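# Move a bottle from the steel table into a carton cell

## Task

Pick up any one bottle that is standing on the steel table, set it into a carton cell that holds nothing, and release it so it stays there.

## Robot and tools

Robot: two six-joint arms with parallel grippers, named left_arm and right_arm. The names are not image sides. In the shared scene frame the origin is on the table top midway between the arms, +z is up, +x reaches out over the table, and left_arm is mounted on the +y side. The base of left_arm is at (+0.008, +0.286, 0) m, yawed slightly by quat_wxyz (+0.996, 0, 0, +0.094). The base of right_arm is at (+0.020, -0.284, 0) m with quat_wxyz (+1.000, 0, 0, -0.027). Each gripper's fingers point along its own +z axis and close along its y axis. The reported hand point lies between the finger pads, roughly 1 cm short of the fingertips.

execute_actions takes "actions", a list holding one item or nothing, plus an optional "pictures" flag (images are included unless you set it to false).
- An empty list ({"actions": []}) commands nothing and reports the current state.
- A motion item is {"rows": [...], "steps": n} with n from 1 to 15 (default 15). Each control step is 1/30 s. Row k is used on step k; if rows run out, the last one is held for the remaining steps. Between 1 and 15 rows are allowed.
- A wait item is {"steps": n} with n up to 300. It commands nothing new; it returns once n steps have gone by since the previous result, counting time spent replying.

Every row is one flat list of 14 numbers that covers both arms, even when only one moves: left_arm waist, shoulder, elbow, wrist pitch, wrist yaw, wrist roll, gripper opening, then the same seven for right_arm. The six joint values are absolute target angles in radians, in joint space (not the scene frame), in the same form as the Joint positions line. Ranges per arm: waist -2.880 to 2.880, shoulder 0.000 to 3.142, elbow 0.000 to 3.019, wrist pitch -1.693 to 1.571, wrist yaw -1.571 to 1.571, wrist roll -2.094 to 2.094. A target beyond a range end by more than 0.019 rad, and beyond the joint's last reported angle, gets the whole call rejected and nothing is sent. True ends may differ from these by up to 0.019 rad; a target past the true end is clipped there and a "joint sent to its limit" line may appear, possibly about an earlier move. Absence of that line does not prove more travel exists. The opening is an absolute value from -1 (closed) to +1 (fully open, 0.094 m pad gap).

Motion is rate-limited: each step the command sent to a joint stays within a fixed lead of its measured angle (waist 0.264, shoulder 0.32, elbow 0.276, wrist pitch 0.33, wrist yaw 0.186, wrist roll 0.522 rad), and an arm's targets are pulled back if they would put the gripper over 70 mm from where it now is. Far targets therefore take several calls. Between calls the arms keep heading to the last row sent, until everything nearly stops or a step is HELD; after that only a new action drives them further. The simulation runs on while you think and write.

Result lines: the state line, left_arm: ... | right_arm: ..., gives each gripper's end_effector_position (metres) and end_effector_quat_wxyz in the scene frame; this position can be off, more at long reach. Joint positions and Joint velocities list each arm's joints (rad, rad/s) then finger gap (m, m/s). grip_measured is the measured opening on the command scale, with a fixed per-gripper error near 1 mm. Joint torques are raw drive outputs with offsets and noise; they are nonzero even with no contact. "joint command not followed" means a clearance check altered or blocked joint targets on some steps. HELD marks steps where your row was not sent, fully or in part. MOTOR HOT appears from 85 °C; at 100 °C an OVER-TEMPERATURE FAULT drops that arm and its gripper until it cools, so do not hold loads longer than needed.

Gripping: to hold the bottle, keep commanding an opening under grip_measured; about 0.03 below gives a firm hold, less gives a lighter one. Finger force tops out near 50 to 62 N per pad. Brief tugs on held parts or pushes on loose objects may occur; check the grip afterwards.

zoom_image: camera (cam_high, cam_low, cam_left_wrist or cam_right_wrist) and region [x0, y0, x1, y1] in pixels of that camera's most recent 504x504 image, origin top-left, at most 504 by 504. It shows a magnified view and moves nothing.

read_manual: optional section ("licences"); returns URDF licence text only.

finished_scene: scene, the current scene's number. It ends the scene irreversibly and reports success; the bottle must still be in the cell then. Replying without any tool call also ends things.

Avoid: knocking or placing anything off the table (fails the task), letting the two arms collide or press together, dropping or slipping the bottle, slamming into objects, and very hard pushes. Move smoothly, lower the bottle into the cell, open the gripper, and lift clear before ending.

Each tool is called after "Emit:" as a command line: name --argument value for each argument, lists and objects as JSON in quotes; but a table of rows of numbers goes row by row, as --pt "numbers of a row", without its own name.

## Session

Emit:
execute_actions --actions '[]'

Scene clock: 0.00 s of 4680.00 s.
left_arm: end_effector_position=(+0.3807, -0.2104, +0.2997) grip_measured=+1.000 end_effector_quat_wxyz=(+0.539, +0.385, +0.519, +0.540) | right_arm: end_effector_position=(+0.7067, -0.5694, +0.3621) grip_measured=+1.000 end_effector_quat_wxyz=(+0.637, +0.223, +0.737, -0.036)
Joint positions: left_arm=[-1.384  1.886  1.201  1.32  -1.29   2.041  0.094] | right_arm=[-0.351  1.68   1.438  0.056 -0.054  0.228  0.094]
Joint velocities: left_arm=[ 0.005  0.005  0.007  0.002 -0.007 -0.022  0.   ] | right_arm=[-0.005 -0.024 -0.012 -0.022 -0.022  0.022  0.   ]
Joint torques (N m, as the arm reports them, + toward a larger angle): no reading
Motor temperatures (°C, as the motors report them): left_arm=[25 24 26 25 25 25] | right_arm=[26 26 30 25 23 26]

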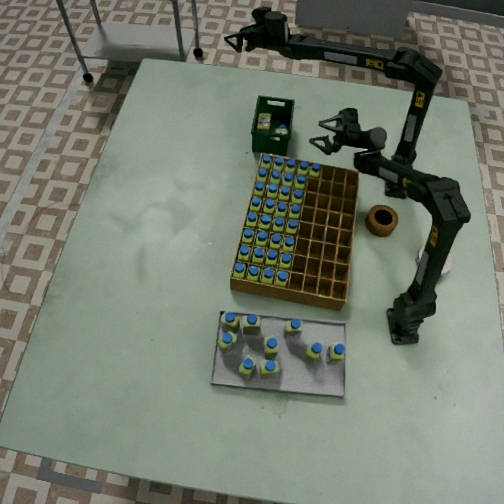

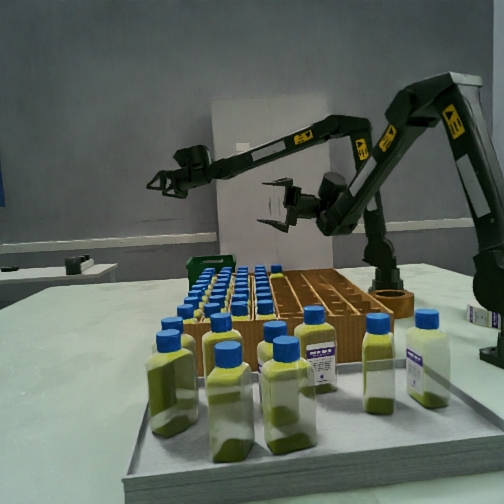

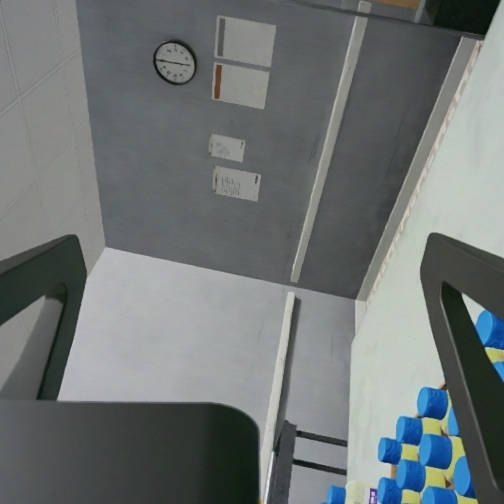

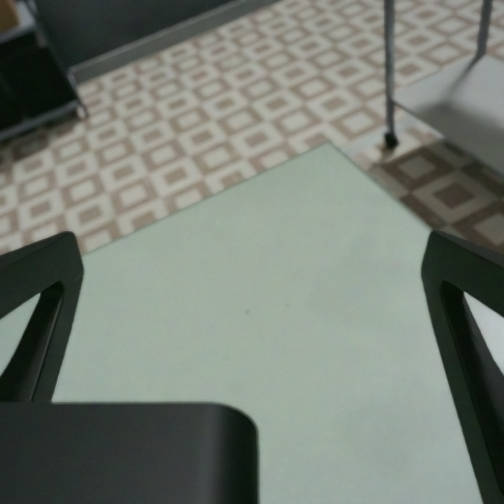

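Emit:
execute_actions --actions '[{"rows":[[-1.36,1.87,1.2,1.32,-1.29,2.0,1,-0.351,1.68,1.438,0.056,-0.054,0.228,1],[-1.32,1.84,1.195,1.31,-1.29,1.93,1,-0.351,1.68,1.438,0.056,-0.054,0.228,1],[-1.27,1.80,1.19,1.29,-1.29,1.85,1,-0.351,1.68,1.438,0.056,-0.054,0.228,1],[-1.21,1.76,1.185,1.26,-1.28,1.77,1,-0.351,1.68,1.438,0.056,-0.054,0.228,1],[-1.15,1.72,1.18,1.21,-1.26,1.69,1,-0.351,1.68,1.438,0.056,-0.054,0.228,1],[-1.09,1.68,1.175,1.15,-1.24,1.61,1,-0.351,1.68,1.438,0.056,-0.054,0.228,1],[-1.03,1.64,1.17,1.08,-1.21,1.53,1,-0.351,1.68,1.438,0.056,-0.054,0.228,1],[-0.97,1.60,1.165,1.0,-1.17,1.45,1,-0.351,1.68,1.438,0.056,-0.054,0.228,1],[-0.91,1.56,1.16,0.91,-1.12,1.37,1,-0.351,1.68,1.438,0.056,-0.054,0.228,1],[-0.85,1.52,1.155,0.82,-1.07,1.29,1,-0.351,1.68,1.438,0.056,-0.054,0.228,1],[-0.79,1.48,1.15,0.73,-1.01,1.21,1,-0.351,1.68,1.438,0.056,-0.054,0.228,1],[-0.73,1.44,1.145,0.64,-0.95,1.13,1,-0.351,1.68,1.438,0.056,-0.054,0.228,1],[-0.67,1.40,1.14,0.55,-0.89,1.05,1,-0.351,1.68,1.438,0.056,-0.054,0.228,1],[-0.61,1.36,1.135,0.46,-0.83,0.97,1,-0.351,1.68,1.438,0.056,-0.054,0.228,1],[-0.55,1.32,1.13,0.37,-0.77,0.89,1,-0.351,1.68,1.438,0.056,-0.054,0.228,1]],"steps":15}]' --pictures false

Emit:
execute_actions --actions '[{"rows":[[-0.50,1.28,1.125,0.27,-0.71,0.81,1,-0.351,1.68,1.438,0.056,-0.054,0.228,1],[-0.45,1.24,1.12,0.17,-0.65,0.73,1,-0.351,1.68,1.438,0.056,-0.054,0.228,1],[-0.40,1.21,1.115,0.07,-0.59,0.65,1,-0.351,1.68,1.438,0.056,-0.054,0.228,1],[-0.35,1.18,1.11,-0.03,-0.53,0.57,1,-0.351,1.68,1.438,0.056,-0.054,0.228,1],[-0.31,1.15,1.105,-0.13,-0.47,0.49,1,-0.351,1.68,1.438,0.056,-0.054,0.228,1],[-0.27,1.125,1.10,-0.23,-0.41,0.41,1,-0.351,1.68,1.438,0.056,-0.054,0.228,1],[-0.235,1.10,1.095,-0.33,-0.35,0.33,1,-0.351,1.68,1.438,0.056,-0.054,0.228,1],[-0.205,1.08,1.09,-0.43,-0.29,0.26,1,-0.351,1.68,1.438,0.056,-0.054,0.228,1],[-0.18,1.06,1.085,-0.53,-0.23,0.19,1,-0.351,1.68,1.438,0.056,-0.054,0.228,1],[-0.16,1.045,1.08,-0.63,-0.17,0.13,1,-0.351,1.68,1.438,0.056,-0.054,0.228,1],[-0.145,1.035,1.077,-0.73,-0.12,0.08,1,-0.351,1.68,1.438,0.056,-0.054,0.228,1],[-0.133,1.027,1.074,-0.82,-0.07,0.04,1,-0.351,1.68,1.438,0.056,-0.054,0.228,1],[-0.125,1.022,1.072,-0.90,-0.03,0.01,1,-0.351,1.68,1.438,0.056,-0.054,0.228,1],[-0.12,1.018,1.07,-0.96,-0.01,0.0,1,-0.351,1.68,1.438,0.056,-0.054,0.228,1],[-0.12,1.018,1.07,-1.0,0,0,1,-0.351,1.68,1.438,0.056,-0.054,0.228,1]],"steps":15}]' --pictures false

Emit:
execute_actions --actions '[{"steps":25}]'

Scene clock: 48.57 s of 4680.00 s.
left_arm: end_effector_position=(+0.5174, -0.0675, +0.4093) grip_measured=+1.000 end_effector_quat_wxyz=(+0.600, +0.273, +0.545, +0.518) | right_arm: end_effector_position=(+0.7067, -0.5694, +0.3621) grip_measured=+1.000 end_effector_quat_wxyz=(+0.637, +0.223, +0.737, -0.036)
Joint positions: left_arm=[-1.035  1.655  1.182  0.999 -1.033  1.639  0.094] | right_arm=[-0.351  1.68   1.438  0.056 -0.054  0.228  0.094]
Joint velocities: left_arm=[ 0.972 -0.864 -0.051 -0.999  0.842 -1.004  0.   ] | right_arm=[-0.005  0.015  0.002  0.002  0.007 -0.066  0.   ]
Joint torques (N m, as the arm reports them, + toward a larger angle): left_arm=[ -0.29 -17.62   9.69   0.88   0.21  -0.05] | right_arm=[ -0.04 -20.47  11.89   2.32   0.07  -0.12]
Motor temperatures (°C, as the motors report them): left_arm=[25 26 29 25 25 25] | right_arm=[26 28 36 25 23 26]
Steps of this call (steps 1 to 90: nothing new was sent; then 45.07 s passed at rest; steps 91 to 105: all 15 steps of this action). Readings (joint positions):
91: left_arm=[-1.383 1.886 1.201 1.320 -1.290 2.036] | right_arm=[-0.351 1.680 1.438 0.056 -0.054 0.228]
92: left_arm=[-1.380 1.885 1.201 1.320 -1.290 2.021] | right_arm=[-0.351 1.680 1.438 0.056 -0.054 0.228]
94: left_arm=[-1.358 1.875 1.198 1.310 -1.289 1.970] | right_arm=[-0.351 1.680 1.438 0.056 -0.054 0.228]
98: left_arm=[-1.260 1.823 1.194 1.239 -1.248 1.866] | right_arm=[-0.351 1.680 1.438 0.056 -0.054 0.228]
105: the state above

Scene clock: 49.07 s of 4680.00 s.
left_arm: end_effector_position=(+0.5285, +0.2217, +0.5821) grip_measured=+1.000 end_effector_quat_wxyz=(+0.702, +0.196, +0.544, +0.417) | right_arm: end_effector_position=(+0.7067, -0.5694, +0.3621) grip_measured=+1.000 end_effector_quat_wxyz=(+0.637, +0.223, +0.737, -0.036)
Joint positions: left_arm=[-0.443  1.131  1.121  0.381 -0.418  1.038  0.094] | right_arm=[-0.351  1.68   1.438  0.056 -0.054  0.228  0.094]
Joint velocities: left_arm=[ 1.675 -1.07  -0.105 -1.8    1.575 -1.663  0.   ] | right_arm=[-0.005 -0.015 -0.002 -0.007 -0.037  0.007  0.   ]
Joint torques (N m, as the arm reports them, + toward a larger angle): left_arm=[-0.27 -6.87 10.06  0.95 -0.1  -0.02] | right_arm=[ -0.03 -20.44  11.88   2.32   0.08  -0.12]
Motor temperatures (°C, as the motors report them): left_arm=[25 26 29 25 25 25] | right_arm=[26 28 36 25 23 26]
Steps of this call (steps 1 to 15: all 15 steps of this action). Readings (joint positions):
1: left_arm=[-1.001 1.625 1.179 0.965 -0.999 1.606] | right_arm=[-0.351 1.680 1.438 0.056 -0.054 0.228]
2: left_arm=[-0.968 1.595 1.177 0.930 -0.965 1.572] | right_arm=[-0.351 1.680 1.438 0.056 -0.054 0.228]
4: left_arm=[-0.899 1.531 1.171 0.860 -0.895 1.504] | right_arm=[-0.351 1.680 1.438 0.056 -0.054 0.228]
8: left_arm=[-0.754 1.394 1.155 0.713 -0.751 1.362] | right_arm=[-0.351 1.680 1.438 0.056 -0.054 0.228]
15: the state above

Scene clock: 49.90 s of 4680.00 s.
left_arm: end_effector_position=(+0.4150, +0.3161, +0.3074) grip_measured=+1.000 end_effector_quat_wxyz=(+0.311, -0.026, +0.950, +0.016) | right_arm: end_effector_position=(+0.7067, -0.5694, +0.3621) grip_measured=+1.000 end_effector_quat_wxyz=(+0.637, +0.223, +0.737, -0.036)
Joint positions: left_arm=[-0.114  1.018  1.063 -0.983 -0.004  0.02   0.094] | right_arm=[-0.351  1.68   1.438  0.056 -0.054  0.228  0.094]
Joint velocities: left_arm=[ 0.005 -0.005 -0.012  0.012 -0.022  0.022  0.   ] | right_arm=[-0.005  0.005 -0.007  0.002  0.007  0.051  0.   ]
Joint torques (N m, as the arm reports them, + toward a larger angle): left_arm=[-0.52 -5.6  12.9   0.42  0.1   0.05] | right_arm=[ -0.03 -20.4   11.89   2.33   0.08  -0.12]
Motor temperatures (°C, as the motors report them): left_arm=[25 26 29 25 25 25] | right_arm=[26 28 36 25 23 26]
Steps of this call (steps 1 to 25: the robot went on to your last target). Readings (joint positions):
1: left_arm=[-0.385 1.098 1.118 0.319 -0.356 0.977] | right_arm=[-0.351 1.680 1.438 0.056 -0.054 0.228]
2: left_arm=[-0.324 1.069 1.116 0.256 -0.294 0.915] | right_arm=[-0.351 1.680 1.438 0.056 -0.054 0.228]
4: left_arm=[-0.203 1.023 1.114 0.101 -0.140 0.760] | right_arm=[-0.351 1.680 1.438 0.056 -0.054 0.228]
8: left_arm=[-0.094 0.989 1.105 -0.247 -0.020 0.426] | right_arm=[-0.351 1.680 1.438 0.056 -0.054 0.228]
25: the state above

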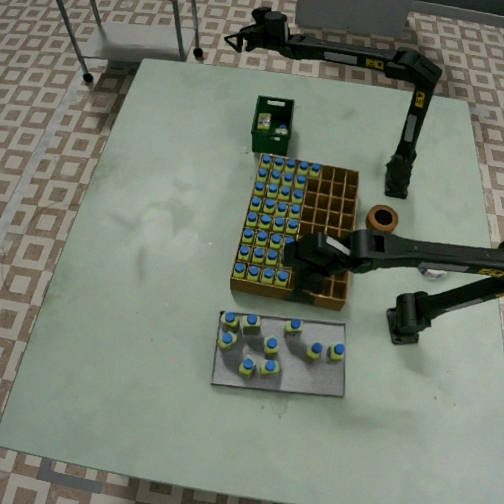

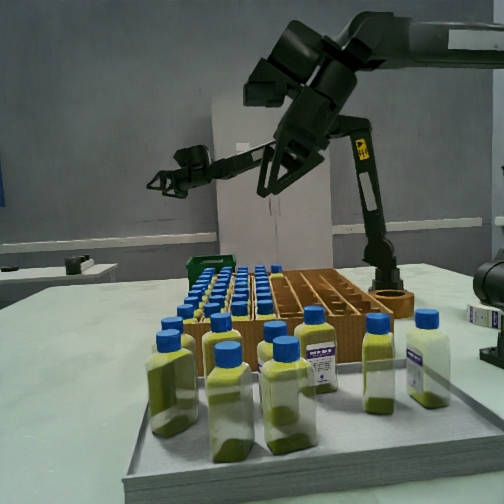

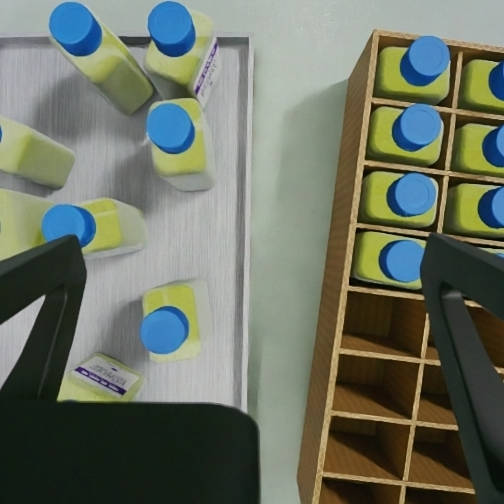

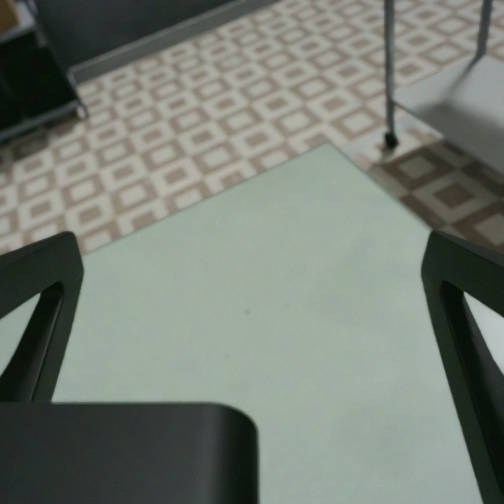

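Emit:
zoom_image --camera "cam_left_wrist" --region '[100, 250, 260, 400]'

Region (100, 250, 260, 400) of cam_left_wrist's 504x504 image, scaled by 3.150, with more detail than that image has; it fills the top 472 rows of this view, and the rest is white.

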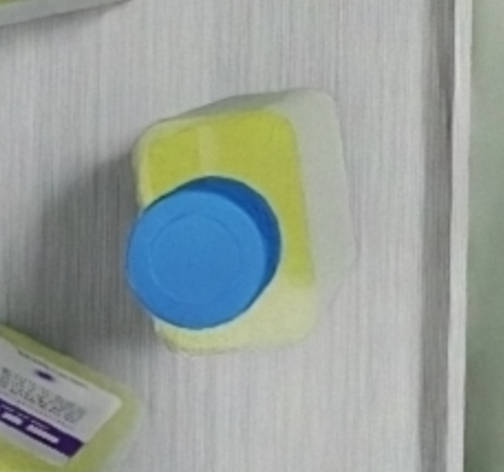

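Emit:
execute_actions --actions '[{"rows":[[-0.11,1.03,1.068,-1.01,0,-0.08,0.9,-0.351,1.68,1.438,0.056,-0.054,0.228,1],[-0.10,1.05,1.067,-1.03,0,-0.2,0.8,-0.351,1.68,1.438,0.056,-0.054,0.228,1],[-0.085,1.075,1.066,-1.055,0,-0.33,0.7,-0.351,1.68,1.438,0.056,-0.054,0.228,1],[-0.07,1.10,1.065,-1.08,0,-0.46,0.6,-0.351,1.68,1.438,0.056,-0.054,0.228,1],[-0.055,1.125,1.064,-1.105,0,-0.59,0.5,-0.351,1.68,1.438,0.056,-0.054,0.228,1],[-0.04,1.15,1.063,-1.13,0,-0.72,0.4,-0.351,1.68,1.438,0.056,-0.054,0.228,1],[-0.025,1.175,1.062,-1.155,0,-0.85,0.3,-0.351,1.68,1.438,0.056,-0.054,0.228,1],[-0.01,1.20,1.061,-1.18,0,-0.98,0.3,-0.351,1.68,1.438,0.056,-0.054,0.228,1],[0.005,1.225,1.06,-1.205,0,-1.11,0.3,-0.351,1.68,1.438,0.056,-0.054,0.228,1],[0.02,1.25,1.059,-1.23,0,-1.24,0.3,-0.351,1.68,1.438,0.056,-0.054,0.228,1],[0.033,1.275,1.058,-1.25,0,-1.36,0.3,-0.351,1.68,1.438,0.056,-0.054,0.228,1],[0.044,1.297,1.057,-1.27,0,-1.46,0.3,-0.351,1.68,1.438,0.056,-0.054,0.228,1],[0.052,1.315,1.056,-1.283,0,-1.53,0.3,-0.351,1.68,1.438,0.056,-0.054,0.228,1],[0.057,1.328,1.055,-1.29,0,-1.56,0.3,-0.351,1.68,1.438,0.056,-0.054,0.228,1],[0.057,1.337,1.054,-1.294,0,-1.56,0.3,-0.351,1.68,1.438,0.056,-0.054,0.228,1]],"steps":15}]' --pictures false

Emit:
execute_actions --actions '[{"steps":25}]'

Scene clock: 108.93 s of 4680.00 s.
left_arm: end_effector_position=(+0.3736, +0.3748, +0.1701) grip_measured=+0.302 end_effector_quat_wxyz=(+0.023, -0.657, +0.753, -0.011) | right_arm: end_effector_position=(+0.7067, -0.5694, +0.3621) grip_measured=+1.000 end_effector_quat_wxyz=(+0.637, +0.223, +0.737, -0.036)
Joint positions: left_arm=[ 0.051  1.322  1.061 -1.259 -0.002 -1.195  0.061] | right_arm=[-0.351  1.68   1.438  0.056 -0.054  0.228  0.094]
Joint velocities: left_arm=[ 0.21   0.562 -0.051 -0.305 -0.066 -2.381 -0.001] | right_arm=[ 0.005  0.005  0.007  0.007  0.022 -0.066  0.   ]
Joint torques (N m, as the arm reports them, + toward a larger angle): left_arm=[-0.75 -9.7  10.31 -0.23  0.04  0.15] | right_arm=[ -0.05 -20.44  11.88   2.32   0.08  -0.12]
Motor temperatures (°C, as the motors report them): left_arm=[25 25 30 25 25 25] | right_arm=[26 29 36 25 23 26]
Steps of this call (steps 1 to 30: the robot went on to your last target; steps 31 to 90: nothing new was sent; then 55.53 s passed at rest; steps 91 to 105: all 15 steps of this action). Readings (joint positions):
91: left_arm=[-0.114 1.018 1.063 -0.985 -0.004 -0.002] | right_arm=[-0.351 1.680 1.438 0.056 -0.054 0.228]
92: left_arm=[-0.114 1.019 1.063 -0.992 -0.004 -0.034] | right_arm=[-0.351 1.680 1.438 0.056 -0.054 0.228]
94: left_arm=[-0.107 1.030 1.063 -1.022 -0.002 -0.152] | right_arm=[-0.351 1.680 1.438 0.056 -0.054 0.228]
98: left_arm=[-0.052 1.115 1.063 -1.114 -0.002 -0.516] | right_arm=[-0.351 1.680 1.438 0.056 -0.054 0.228]
105: the state above

Scene clock: 109.77 s of 4680.00 s.
left_arm: end_effector_position=(+0.3663, +0.3762, +0.1578) grip_measured=+0.302 end_effector_quat_wxyz=(+0.001, +0.783, -0.623, -0.002) | right_arm: end_effector_position=(+0.7067, -0.5694, +0.3621) grip_measured=+1.000 end_effector_quat_wxyz=(+0.637, +0.223, +0.737, -0.036)
Joint positions: left_arm=[ 0.06   1.349  1.054 -1.279 -0.002 -1.549  0.061] | right_arm=[-0.351  1.68   1.438  0.056 -0.054  0.228  0.094]
Joint velocities: left_arm=[-0.015 -0.015  0.002  0.007 -0.037 -0.037 -0.001] | right_arm=[-0.005 -0.005 -0.002 -0.007  0.066  0.081  0.   ]
Joint torques (N m, as the arm reports them, + toward a larger angle): left_arm=[-0.26 -9.12 10.6  -0.5  -0.02  0.04] | right_arm=[ -0.06 -20.45  11.89   2.33   0.08  -0.12]
Motor temperatures (°C, as the motors report them): left_arm=[25 25 30 25 25 25] | right_arm=[26 29 36 25 23 26]
Steps of this call (steps 1 to 25: the robot went on to your last target). Readings (joint positions):
1: left_arm=[0.057 1.338 1.059 -1.267 -0.002 -1.266] | right_arm=[-0.351 1.680 1.438 0.056 -0.054 0.228]
2: left_arm=[0.059 1.347 1.056 -1.272 -0.002 -1.323] | right_arm=[-0.351 1.680 1.438 0.056 -0.054 0.228]
4: left_arm=[0.060 1.352 1.054 -1.277 -0.002 -1.406] | right_arm=[-0.351 1.680 1.438 0.056 -0.054 0.228]
8: left_arm=[0.060 1.349 1.054 -1.279 -0.002 -1.492] | right_arm=[-0.351 1.680 1.438 0.056 -0.054 0.228]
25: the state above

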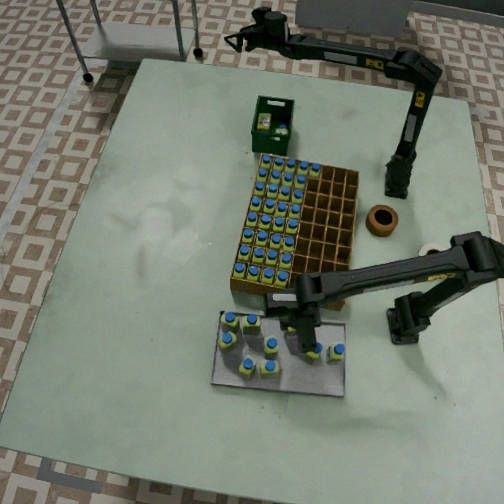

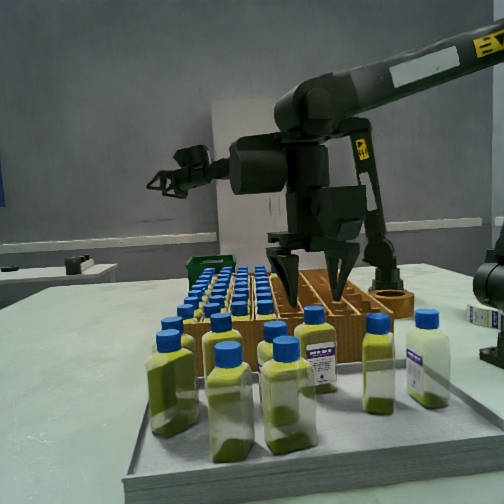

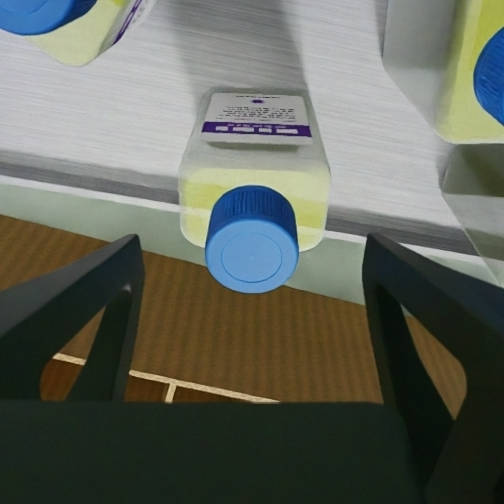

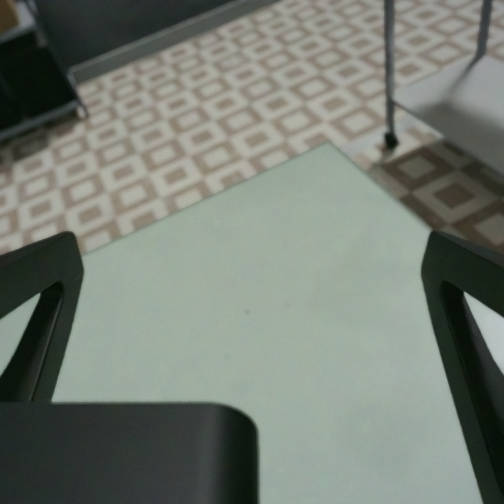

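Emit:
execute_actions --actions '[{"rows":[[0.048,1.349,1.054,-1.275,0,-1.54,0.3,-0.351,1.68,1.438,0.056,-0.054,0.228,1],[0.04,1.352,1.054,-1.27,0,-1.53,0.3,-0.351,1.68,1.438,0.056,-0.054,0.228,1],[0.035,1.354,1.05,-1.262,0,-1.52,0.3,-0.351,1.68,1.438,0.056,-0.054,0.228,1],[0.035,1.356,1.045,-1.254,0,-1.52,0.3,-0.351,1.68,1.438,0.056,-0.054,0.228,1],[0.035,1.358,1.039,-1.245,0,-1.52,0.3,-0.351,1.68,1.438,0.056,-0.054,0.228,1],[0.035,1.361,1.032,-1.235,0,-1.52,0.3,-0.351,1.68,1.438,0.056,-0.054,0.228,1],[0.035,1.364,1.025,-1.225,0,-1.52,0.3,-0.351,1.68,1.438,0.056,-0.054,0.228,1],[0.035,1.367,1.018,-1.215,0,-1.52,0.3,-0.351,1.68,1.438,0.056,-0.054,0.228,1],[0.035,1.37,1.011,-1.205,0,-1.52,0.3,-0.351,1.68,1.438,0.056,-0.054,0.228,1],[0.035,1.372,1.004,-1.195,0,-1.52,0.3,-0.351,1.68,1.438,0.056,-0.054,0.228,1]],"steps":15}]' --pictures false

Emit:
execute_actions --actions '[{"steps":8}]'

Emit:
zoom_image --camera "cam_low" --region '[260, 260, 370, 360]'

Scene clock: 132.47 s of 4680.00 s.
left_arm: end_effector_position=(+0.3691, +0.3695, +0.1398) grip_measured=+0.302 end_effector_quat_wxyz=(-0.005, +0.770, -0.637, +0.003) | right_arm: end_effector_position=(+0.7067, -0.5694, +0.3621) grip_measured=+1.000 end_effector_quat_wxyz=(+0.637, +0.223, +0.737, -0.036)
Joint positions: left_arm=[ 0.04   1.358  1.012 -1.214 -0.002 -1.531  0.061] | right_arm=[-0.351  1.68   1.438  0.056 -0.054  0.228  0.094]
Joint velocities: left_arm=[ 0.005  0.034 -0.002  0.037  0.037 -0.022 -0.001] | right_arm=[ 0.005 -0.005 -0.012 -0.007 -0.022 -0.095  0.   ]
Joint torques (N m, as the arm reports them, + toward a larger angle): left_arm=[-0.51 -8.08  9.62  0.65 -0.01  0.27] | right_arm=[ -0.03 -20.46  11.89   2.32   0.08  -0.12]
Motor temperatures (°C, as the motors report them): left_arm=[25 25 29 25 25 25] | right_arm=[26 29 36 25 23 26]
Steps of this call (steps 1 to 30: the robot went on to your last target; steps 31 to 90: nothing new was sent; then 19.20 s passed at rest; steps 91 to 105: all 15 steps of this action). Readings (joint positions):
91: left_arm=[0.059 1.349 1.054 -1.279 -0.002 -1.550] | right_arm=[-0.351 1.680 1.438 0.056 -0.054 0.228]
92: left_arm=[0.059 1.349 1.054 -1.279 -0.002 -1.549] | right_arm=[-0.351 1.680 1.438 0.056 -0.054 0.228]
94: left_arm=[0.052 1.349 1.054 -1.278 -0.002 -1.542] | right_arm=[-0.351 1.680 1.438 0.056 -0.054 0.228]
98: left_arm=[0.041 1.349 1.044 -1.248 -0.002 -1.535] | right_arm=[-0.351 1.680 1.438 0.056 -0.054 0.228]
105: the state above

Scene clock: 132.73 s of 4680.00 s.
left_arm: end_effector_position=(+0.3697, +0.3696, +0.1396) grip_measured=+0.302 end_effector_quat_wxyz=(-0.006, +0.770, -0.638, +0.003) | right_arm: end_effector_position=(+0.7067, -0.5694, +0.3621) grip_measured=+1.000 end_effector_quat_wxyz=(+0.637, +0.223, +0.737, -0.036)
Joint positions: left_arm=[ 0.04   1.358  1.012 -1.211 -0.002 -1.53   0.061] | right_arm=[-0.351  1.68   1.438  0.056 -0.054  0.228  0.094]
Joint velocities: left_arm=[ 0.005 -0.015 -0.002  0.002 -0.022 -0.022  0.001] | right_arm=[-0.015  0.005 -0.002 -0.017  0.007 -0.037  0.   ]
Joint torques (N m, as the arm reports them, + toward a larger angle): left_arm=[-0.57 -7.86  9.26  0.56 -0.03  0.22] | right_arm=[ -0.03 -20.44  11.9    2.31   0.08  -0.12]
Motor temperatures (°C, as the motors report them): left_arm=[25 25 29 25 25 25] | right_arm=[26 29 36 25 23 26]
Steps of this call (steps 1 to 8: the robot went on to your last target). Readings (joint positions):
1: left_arm=[0.040 1.358 1.012 -1.213 -0.002 -1.531] | right_arm=[-0.351 1.680 1.438 0.056 -0.054 0.228]
2: left_arm=[0.040 1.358 1.012 -1.212 -0.002 -1.530] | right_arm=[-0.351 1.680 1.438 0.056 -0.054 0.228]
4: left_arm=[0.040 1.358 1.012 -1.212 -0.002 -1.530] | right_arm=[-0.351 1.680 1.438 0.056 -0.054 0.228]
8: the state above

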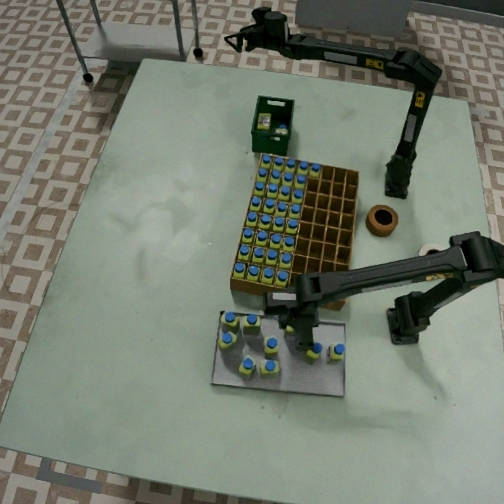

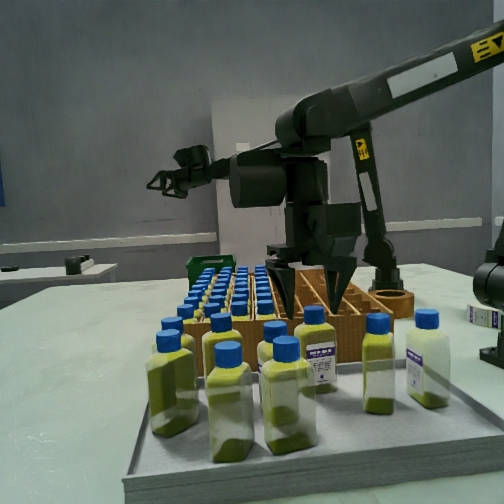

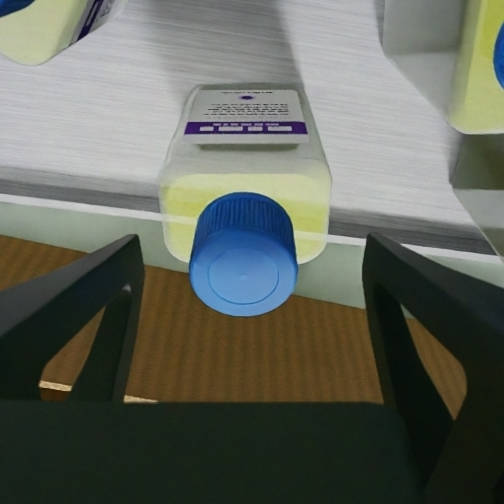

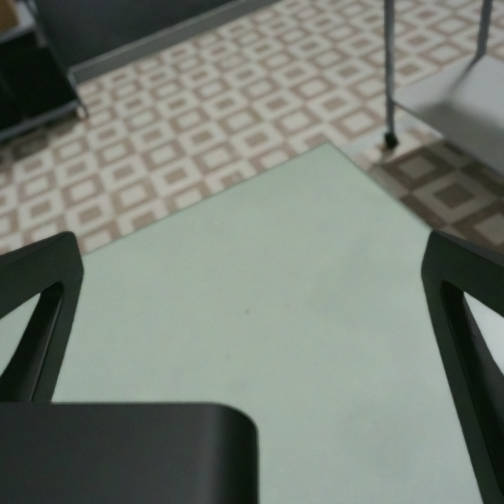

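Region (260, 260, 370, 360) of cam_low's 504x504 image, scaled by 4.582, with more detail than that image has; it fills the top 458 rows of this view, and the rest is white.

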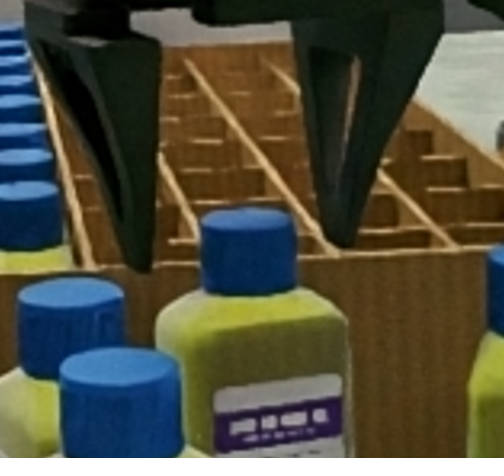

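Emit:
execute_actions --actions '[{"rows":[[0.035,1.376,1.001,-1.195,0,-1.52,0.3,-0.351,1.68,1.438,0.056,-0.054,0.228,1],[0.035,1.379,0.998,-1.195,0,-1.52,0.2,-0.351,1.68,1.438,0.056,-0.054,0.228,1],[0.035,1.382,0.996,-1.195,0,-1.52,0.1,-0.351,1.68,1.438,0.056,-0.054,0.228,1],[0.035,1.382,0.996,-1.195,0,-1.52,0.0,-0.351,1.68,1.438,0.056,-0.054,0.228,1],[0.035,1.382,0.996,-1.195,0,-1.52,-0.1,-0.351,1.68,1.438,0.056,-0.054,0.228,1],[0.035,1.382,0.996,-1.195,0,-1.52,-0.18,-0.351,1.68,1.438,0.056,-0.054,0.228,1],[0.035,1.382,0.996,-1.195,0,-1.52,-0.24,-0.351,1.68,1.438,0.056,-0.054,0.228,1],[0.035,1.382,0.996,-1.195,0,-1.52,-0.29,-0.351,1.68,1.438,0.056,-0.054,0.228,1],[0.035,1.382,0.996,-1.195,0,-1.52,-0.33,-0.351,1.68,1.438,0.056,-0.054,0.228,1],[0.035,1.382,0.996,-1.195,0,-1.52,-0.36,-0.351,1.68,1.438,0.056,-0.054,0.228,1],[0.035,1.382,0.996,-1.195,0,-1.52,-0.39,-0.351,1.68,1.438,0.056,-0.054,0.228,1],[0.035,1.382,0.996,-1.195,0,-1.52,-0.42,-0.351,1.68,1.438,0.056,-0.054,0.228,1],[0.035,1.382,0.996,-1.195,0,-1.52,-0.45,-0.351,1.68,1.438,0.056,-0.054,0.228,1],[0.035,1.382,0.996,-1.195,0,-1.52,-0.48,-0.351,1.68,1.438,0.056,-0.054,0.228,1],[0.035,1.382,0.996,-1.195,0,-1.52,-0.50,-0.351,1.68,1.438,0.056,-0.054,0.228,1]],"steps":15}]' --pictures false

Emit:
execute_actions --actions '[{"steps":6}]'

Scene clock: 162.47 s of 4680.00 s.
left_arm: end_effector_position=(+0.3677, +0.3692, +0.1350) grip_measured=-0.448 end_effector_quat_wxyz=(-0.001, +0.770, -0.638, -0.001) | right_arm: end_effector_position=(+0.7067, -0.5694, +0.3621) grip_measured=+1.000 end_effector_quat_wxyz=(+0.637, +0.223, +0.737, -0.036)
Joint positions: left_arm=[ 0.04   1.366  1.006 -1.211 -0.002 -1.529  0.026] | right_arm=[-0.351  1.68   1.438  0.056 -0.054  0.228  0.094]
Joint velocities: left_arm=[-0.015 -0.015 -0.007  0.012 -0.022 -0.007 -0.001] | right_arm=[-0.024  0.005  0.002  0.002 -0.051  0.007  0.   ]
Joint torques (N m, as the arm reports them, + toward a larger angle): left_arm=[-0.72 -7.9   9.24  0.68 -0.04  0.26] | right_arm=[ -0.09 -20.43  11.89   2.32   0.08  -0.12]
Motor temperatures (°C, as the motors report them): left_arm=[25 25 29 25 25 25] | right_arm=[26 29 36 26 23 26]
Steps of this call (steps 1 to 15: the robot went on to your last target; steps 16 to 90: nothing new was sent; then 26.23 s passed at rest; steps 91 to 105: all 15 steps of this action). Readings (joint positions):
91: left_arm=[0.040 1.358 1.012 -1.211 -0.002 -1.529] | right_arm=[-0.351 1.680 1.438 0.056 -0.054 0.228]
92: left_arm=[0.040 1.359 1.012 -1.211 -0.002 -1.529] | right_arm=[-0.351 1.680 1.438 0.056 -0.054 0.228]
94: left_arm=[0.040 1.360 1.012 -1.211 -0.002 -1.529] | right_arm=[-0.351 1.680 1.438 0.056 -0.054 0.228]
98: left_arm=[0.040 1.364 1.008 -1.211 -0.002 -1.529] | right_arm=[-0.351 1.680 1.438 0.056 -0.054 0.228]
105: the state above

Scene clock: 162.67 s of 4680.00 s.
left_arm: end_effector_position=(+0.3677, +0.3692, +0.1350) grip_measured=-0.448 end_effector_quat_wxyz=(-0.001, +0.770, -0.638, -0.001) | right_arm: end_effector_position=(+0.7067, -0.5694, +0.3621) grip_measured=+1.000 end_effector_quat_wxyz=(+0.637, +0.223, +0.737, -0.036)
Joint positions: left_arm=[ 0.04   1.366  1.006 -1.211 -0.002 -1.529  0.026] | right_arm=[-0.351  1.68   1.438  0.056 -0.054  0.228  0.094]
Joint velocities: left_arm=[-0.015 -0.005 -0.017 -0.002  0.037 -0.022  0.   ] | right_arm=[-0.005 -0.015 -0.002  0.002  0.022 -0.081  0.   ]
Joint torques (N m, as the arm reports them, + toward a larger angle): left_arm=[-0.2  -7.82  9.19  0.76 -0.01  0.26] | right_arm=[ -0.06 -20.49  11.89   2.32   0.08  -0.12]
Motor temperatures (°C, as the motors report them): left_arm=[25 25 29 25 25 25] | right_arm=[26 29 36 26 23 26]
Steps of this call (steps 1 to 6: the robot went on to your last target). Readings (joint positions):
1: left_arm=[0.040 1.366 1.006 -1.211 -0.002 -1.529] | right_arm=[-0.351 1.680 1.438 0.056 -0.054 0.228]
2: left_arm=[0.040 1.366 1.006 -1.211 -0.002 -1.529] | right_arm=[-0.351 1.680 1.438 0.056 -0.054 0.228]
4: left_arm=[0.040 1.366 1.006 -1.211 -0.002 -1.529] | right_arm=[-0.351 1.680 1.438 0.056 -0.054 0.228]
6: the state above

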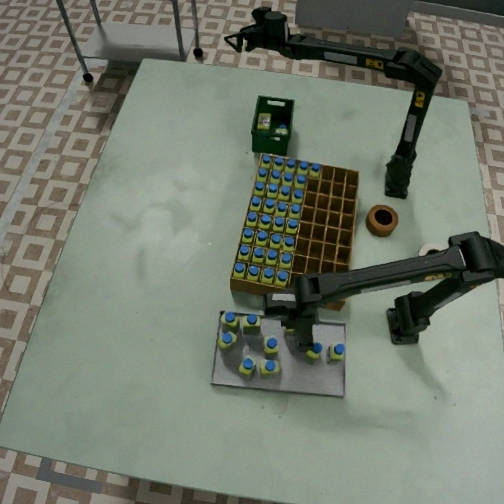

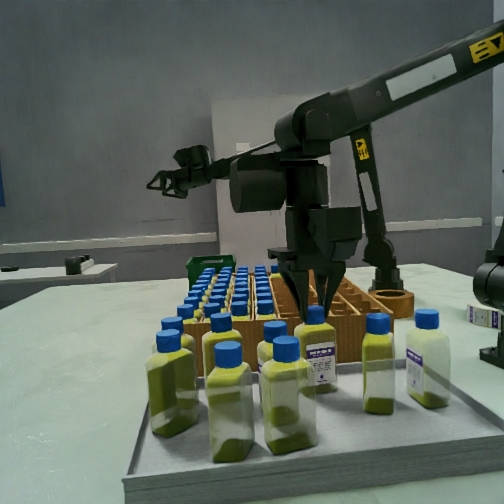

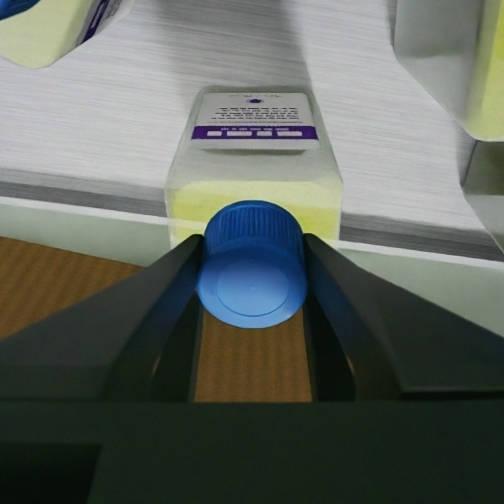

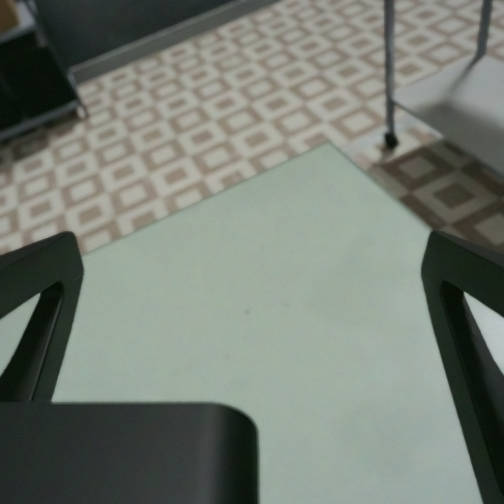

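Emit:
execute_actions --actions '[{"rows":[[0.035,1.362,1.035,-1.211,0,-1.52,-0.49,-0.351,1.68,1.438,0.056,-0.054,0.228,1],[0.035,1.355,1.05,-1.218,0,-1.52,-0.49,-0.351,1.68,1.438,0.056,-0.054,0.228,1],[0.035,1.348,1.07,-1.23,0,-1.52,-0.49,-0.351,1.68,1.438,0.056,-0.054,0.228,1],[0.035,1.341,1.092,-1.25,0,-1.52,-0.49,-0.351,1.68,1.438,0.056,-0.054,0.228,1],[0.035,1.334,1.115,-1.275,0,-1.52,-0.49,-0.351,1.68,1.438,0.056,-0.054,0.228,1],[0.035,1.328,1.138,-1.305,0,-1.52,-0.49,-0.351,1.68,1.438,0.056,-0.054,0.228,1],[0.035,1.322,1.161,-1.335,0,-1.52,-0.49,-0.351,1.68,1.438,0.056,-0.054,0.228,1],[0.035,1.317,1.184,-1.365,0,-1.52,-0.49,-0.351,1.68,1.438,0.056,-0.054,0.228,1],[0.035,1.312,1.207,-1.395,0,-1.52,-0.49,-0.351,1.68,1.438,0.056,-0.054,0.228,1],[0.035,1.308,1.229,-1.425,0,-1.52,-0.49,-0.351,1.68,1.438,0.056,-0.054,0.228,1],[0.035,1.304,1.25,-1.455,0,-1.52,-0.49,-0.351,1.68,1.438,0.056,-0.054,0.228,1],[0.035,1.30,1.268,-1.485,0,-1.52,-0.49,-0.351,1.68,1.438,0.056,-0.054,0.228,1],[0.035,1.297,1.283,-1.51,0,-1.52,-0.49,-0.351,1.68,1.438,0.056,-0.054,0.228,1],[0.035,1.295,1.293,-1.533,0,-1.52,-0.49,-0.351,1.68,1.438,0.056,-0.054,0.228,1],[0.035,1.295,1.299,-1.548,0,-1.52,-0.49,-0.351,1.68,1.438,0.056,-0.054,0.228,1]],"steps":15}]' --pictures false

Emit:
execute_actions --actions '[{"rows":[[0.035,1.29,1.299,-1.548,0,-1.48,-0.49,-0.351,1.68,1.438,0.056,-0.054,0.228,1],[0.03,1.283,1.299,-1.548,0,-1.42,-0.49,-0.351,1.68,1.438,0.056,-0.054,0.228,1],[0.015,1.275,1.29,-1.548,0,-1.34,-0.49,-0.351,1.68,1.438,0.056,-0.054,0.228,1],[-0.015,1.266,1.27,-1.548,0,-1.25,-0.49,-0.351,1.68,1.438,0.056,-0.054,0.228,1],[-0.055,1.257,1.255,-1.548,0,-1.15,-0.49,-0.351,1.68,1.438,0.056,-0.054,0.228,1],[-0.105,1.249,1.243,-1.548,0,-1.05,-0.49,-0.351,1.68,1.438,0.056,-0.054,0.228,1],[-0.16,1.241,1.232,-1.548,0,-0.95,-0.49,-0.351,1.68,1.438,0.056,-0.054,0.228,1],[-0.22,1.234,1.222,-1.548,0,-0.85,-0.49,-0.351,1.68,1.438,0.056,-0.054,0.228,1],[-0.28,1.228,1.213,-1.548,0,-0.75,-0.49,-0.351,1.68,1.438,0.056,-0.054,0.228,1],[-0.34,1.223,1.205,-1.548,0,-0.65,-0.49,-0.351,1.68,1.438,0.056,-0.054,0.228,1],[-0.395,1.22,1.198,-1.548,0,-0.55,-0.49,-0.351,1.68,1.438,0.056,-0.054,0.228,1],[-0.445,1.218,1.193,-1.548,0,-0.46,-0.49,-0.351,1.68,1.438,0.056,-0.054,0.228,1],[-0.49,1.218,1.19,-1.548,0,-0.38,-0.49,-0.351,1.68,1.438,0.056,-0.054,0.228,1],[-0.525,1.218,1.188,-1.548,0,-0.32,-0.49,-0.351,1.68,1.438,0.056,-0.054,0.228,1],[-0.546,1.218,1.188,-1.548,0,-0.28,-0.49,-0.351,1.68,1.438,0.056,-0.054,0.228,1]],"steps":15}]' --pictures false

Emit:
execute_actions --actions '[{"steps":25}]'

Scene clock: 202.53 s of 4680.00 s.
left_arm: end_effector_position=(+0.3695, +0.3696, +0.2287) grip_measured=-0.448 end_effector_quat_wxyz=(+0.008, +0.770, -0.638, -0.007) | right_arm: end_effector_position=(+0.7067, -0.5694, +0.3621) grip_measured=+1.000 end_effector_quat_wxyz=(+0.637, +0.223, +0.737, -0.036)
Joint positions: left_arm=[ 0.04   1.326  1.222 -1.487 -0.002 -1.529  0.026] | right_arm=[-0.351  1.68   1.438  0.056 -0.054  0.228  0.094]
Joint velocities: left_arm=[-0.005 -0.259  0.515 -0.657  0.007  0.007 -0.   ] | right_arm=[-0.015 -0.015 -0.017  0.002 -0.051 -0.081  0.   ]
Joint torques (N m, as the arm reports them, + toward a larger angle): left_arm=[-0.42 -9.88 15.3  -0.39 -0.02  0.21] | right_arm=[ -0.01 -20.48  11.88   2.32   0.08  -0.12]
Motor temperatures (°C, as the motors report them): left_arm=[25 25 29 25 25 25] | right_arm=[26 30 37 26 23 26]
Steps of this call (steps 1 to 15: the robot went on to your last target; steps 16 to 90: nothing new was sent; then 36.37 s passed at rest; steps 91 to 105: all 15 steps of this action). Readings (joint positions):
91: left_arm=[0.040 1.366 1.006 -1.211 -0.002 -1.529] | right_arm=[-0.351 1.680 1.438 0.056 -0.054 0.228]
92: left_arm=[0.040 1.366 1.006 -1.211 -0.002 -1.529] | right_arm=[-0.351 1.680 1.438 0.056 -0.054 0.228]
94: left_arm=[0.040 1.366 1.010 -1.217 -0.002 -1.529] | right_arm=[-0.351 1.680 1.438 0.056 -0.054 0.228]
98: left_arm=[0.040 1.365 1.060 -1.299 -0.002 -1.529] | right_arm=[-0.351 1.680 1.438 0.056 -0.054 0.228]
105: the state above

Scene clock: 203.03 s of 4680.00 s.
left_arm: end_effector_position=(+0.3354, +0.1758, +0.2464) grip_measured=-0.448 end_effector_quat_wxyz=(-0.006, -0.139, +0.990, +0.001) | right_arm: end_effector_position=(+0.7067, -0.5694, +0.3621) grip_measured=+1.000 end_effector_quat_wxyz=(+0.637, +0.223, +0.737, -0.036)
Joint positions: left_arm=[-0.51   1.249  1.199 -1.532  0.002 -0.601  0.026] | right_arm=[-0.351  1.68   1.438  0.056 -0.054  0.228  0.094]
Joint velocities: left_arm=[-1.431 -0.015 -0.144 -0.007  0.051  2.176 -0.001] | right_arm=[-0.015 -0.015 -0.007 -0.007  0.037  0.037  0.   ]
Joint torques (N m, as the arm reports them, + toward a larger angle): left_arm=[  3.26 -10.61  10.71  -0.45  -0.27   0.14] | right_arm=[ -0.06 -20.47  11.89   2.32   0.08  -0.12]
Motor temperatures (°C, as the motors report them): left_arm=[25 25 29 25 25 25] | right_arm=[26 30 37 26 23 26]
Steps of this call (steps 1 to 15: all 15 steps of this action). Readings (joint positions):
1: left_arm=[0.040 1.317 1.236 -1.505 -0.002 -1.523] | right_arm=[-0.351 1.680 1.438 0.056 -0.054 0.228]
2: left_arm=[0.040 1.307 1.245 -1.516 -0.002 -1.507] | right_arm=[-0.351 1.680 1.438 0.056 -0.054 0.228]
4: left_arm=[0.034 1.287 1.249 -1.526 -0.002 -1.440] | right_arm=[-0.351 1.680 1.438 0.056 -0.054 0.228]
8: left_arm=[-0.076 1.263 1.245 -1.532 -0.006 -1.184] | right_arm=[-0.351 1.680 1.438 0.056 -0.054 0.228]
15: the state above

Scene clock: 203.87 s of 4680.00 s.
left_arm: end_effector_position=(+0.3283, +0.1647, +0.2466) grip_measured=-0.448 end_effector_quat_wxyz=(-0.005, +0.034, +0.999, +0.000) | right_arm: end_effector_position=(+0.7067, -0.5694, +0.3621) grip_measured=+1.000 end_effector_quat_wxyz=(+0.637, +0.223, +0.737, -0.036)
Joint positions: left_arm=[-0.547  1.239  1.192 -1.532  0.002 -0.291  0.026] | right_arm=[-0.351  1.68   1.438  0.056 -0.054  0.228  0.094]
Joint velocities: left_arm=[-0.005 -0.005  0.012 -0.002  0.007  0.051 -0.   ] | right_arm=[-0.015 -0.015  0.002 -0.012 -0.037 -0.022  0.   ]
Joint torques (N m, as the arm reports them, + toward a larger angle): left_arm=[ 0.18 -8.88 10.58 -0.49 -0.12  0.23] | right_arm=[ -0.05 -20.5   11.88   2.31   0.08  -0.12]
Motor temperatures (°C, as the motors report them): left_arm=[25 25 29 25 25 25] | right_arm=[26 30 37 26 23 26]
Steps of this call (steps 1 to 25: the robot went on to your last target). Readings (joint positions):
1: left_arm=[-0.550 1.249 1.195 -1.532 0.006 -0.538] | right_arm=[-0.351 1.680 1.438 0.056 -0.054 0.228]
2: left_arm=[-0.576 1.248 1.193 -1.532 0.008 -0.486] | right_arm=[-0.351 1.680 1.438 0.056 -0.054 0.228]
4: left_arm=[-0.588 1.247 1.192 -1.532 0.008 -0.414] | right_arm=[-0.351 1.680 1.438 0.056 -0.054 0.228]
8: left_arm=[-0.557 1.242 1.192 -1.532 0.004 -0.340] | right_arm=[-0.351 1.680 1.438 0.056 -0.054 0.228]
25: the state above

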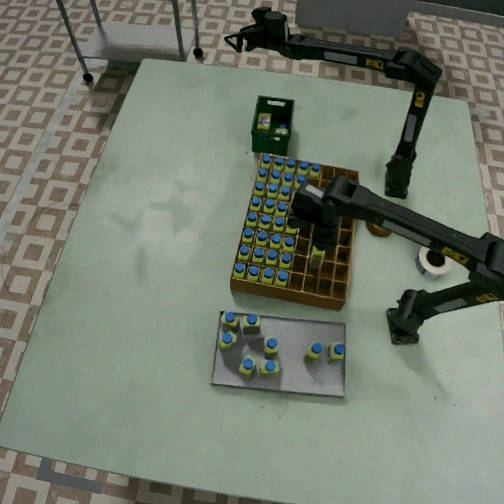

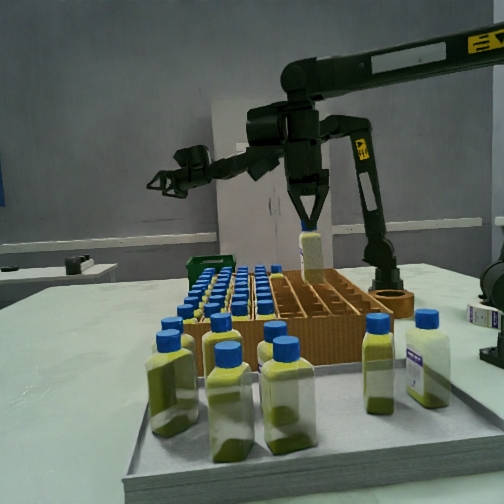

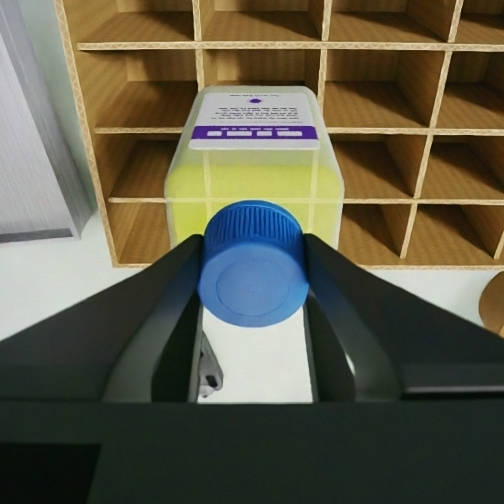

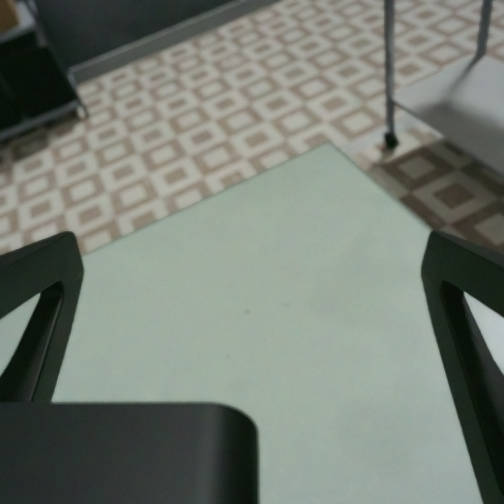

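Emit:
execute_actions --actions '[{"rows":[[-0.55,1.245,1.186,-1.52,0,-0.28,-0.49,-0.351,1.68,1.438,0.056,-0.054,0.228,1],[-0.55,1.25,1.181,-1.508,0,-0.28,-0.49,-0.351,1.68,1.438,0.056,-0.054,0.228,1],[-0.55,1.254,1.175,-1.497,0,-0.28,-0.49,-0.351,1.68,1.438,0.056,-0.054,0.228,1],[-0.55,1.258,1.169,-1.486,0,-0.28,-0.49,-0.351,1.68,1.438,0.056,-0.054,0.228,1],[-0.55,1.261,1.163,-1.476,0,-0.28,-0.49,-0.351,1.68,1.438,0.056,-0.054,0.228,1],[-0.55,1.264,1.157,-1.466,0,-0.28,-0.49,-0.351,1.68,1.438,0.056,-0.054,0.228,1],[-0.55,1.266,1.151,-1.456,0,-0.28,-0.49,-0.351,1.68,1.438,0.056,-0.054,0.228,1]],"steps":15}]'

Emit:
zoom_image --camera "cam_low" --region '[250, 200, 380, 320]'

Scene clock: 228.17 s of 4680.00 s.
left_arm: end_effector_position=(+0.3348, +0.1623, +0.2249) grip_measured=-0.448 end_effector_quat_wxyz=(-0.005, +0.035, +0.999, +0.000) | right_arm: end_effector_position=(+0.7067, -0.5694, +0.3621) grip_measured=+1.000 end_effector_quat_wxyz=(+0.637, +0.223, +0.737, -0.036)
Joint positions: left_arm=[-0.547  1.262  1.154 -1.472  0.002 -0.29   0.026] | right_arm=[-0.351  1.68   1.438  0.056 -0.054  0.228  0.094]
Joint velocities: left_arm=[ 0.005 -0.005  0.007  0.002 -0.007  0.007 -0.001] | right_arm=[-0.005 -0.015  0.007  0.007 -0.022  0.022  0.   ]
Joint torques (N m, as the arm reports them, + toward a larger angle): left_arm=[ 0.08 -7.92 10.64  0.68 -0.14  0.22] | right_arm=[ -0.07 -20.47  11.89   2.31   0.08  -0.12]
Motor temperatures (°C, as the motors report them): left_arm=[25 25 29 25 25 25] | right_arm=[26 30 37 26 23 26]
Steps of this call (steps 1 to 30: the robot went on to your last target; steps 31 to 90: nothing new was sent; then 20.80 s passed at rest; steps 91 to 105: all 15 steps of this action). Readings (joint positions):
91: left_arm=[-0.547 1.239 1.192 -1.532 0.002 -0.290] | right_arm=[-0.351 1.680 1.438 0.056 -0.054 0.228]
92: left_arm=[-0.547 1.239 1.191 -1.531 0.002 -0.290] | right_arm=[-0.351 1.680 1.438 0.056 -0.054 0.228]
94: left_arm=[-0.547 1.239 1.187 -1.519 0.002 -0.290] | right_arm=[-0.351 1.680 1.438 0.056 -0.054 0.228]
98: left_arm=[-0.547 1.247 1.165 -1.483 0.002 -0.290] | right_arm=[-0.351 1.680 1.438 0.056 -0.054 0.228]
105: the state above

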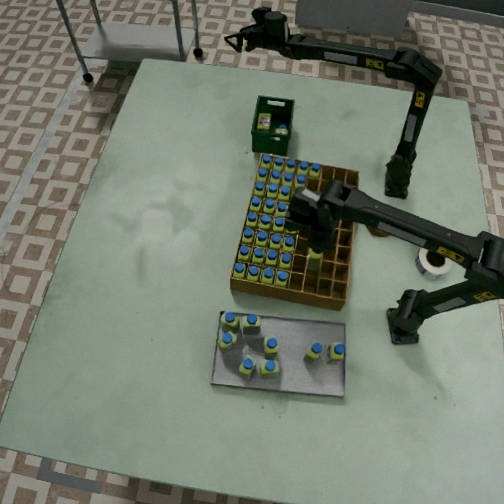

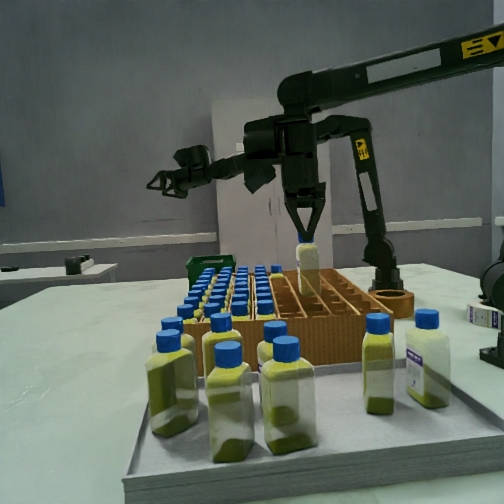

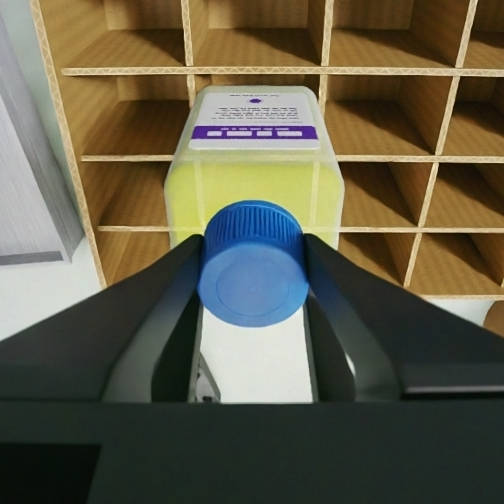

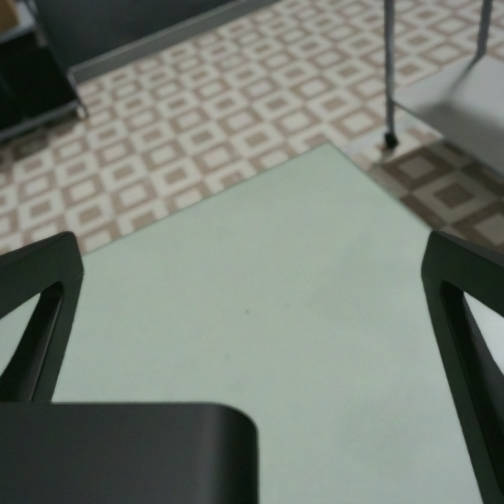

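Region (250, 200, 380, 320) of cam_low's 504x504 image, scaled by 3.877, with more detail than that image has; it fills the top 465 rows of this view, and the rest is white.

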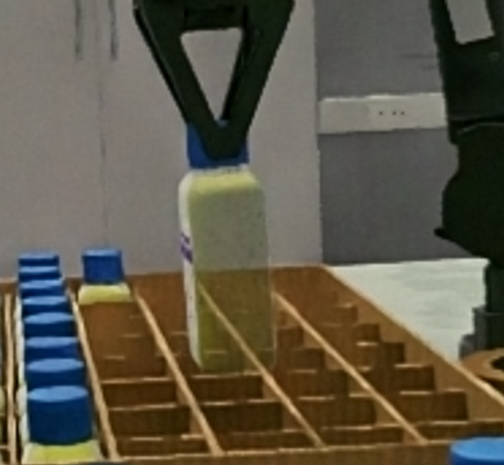

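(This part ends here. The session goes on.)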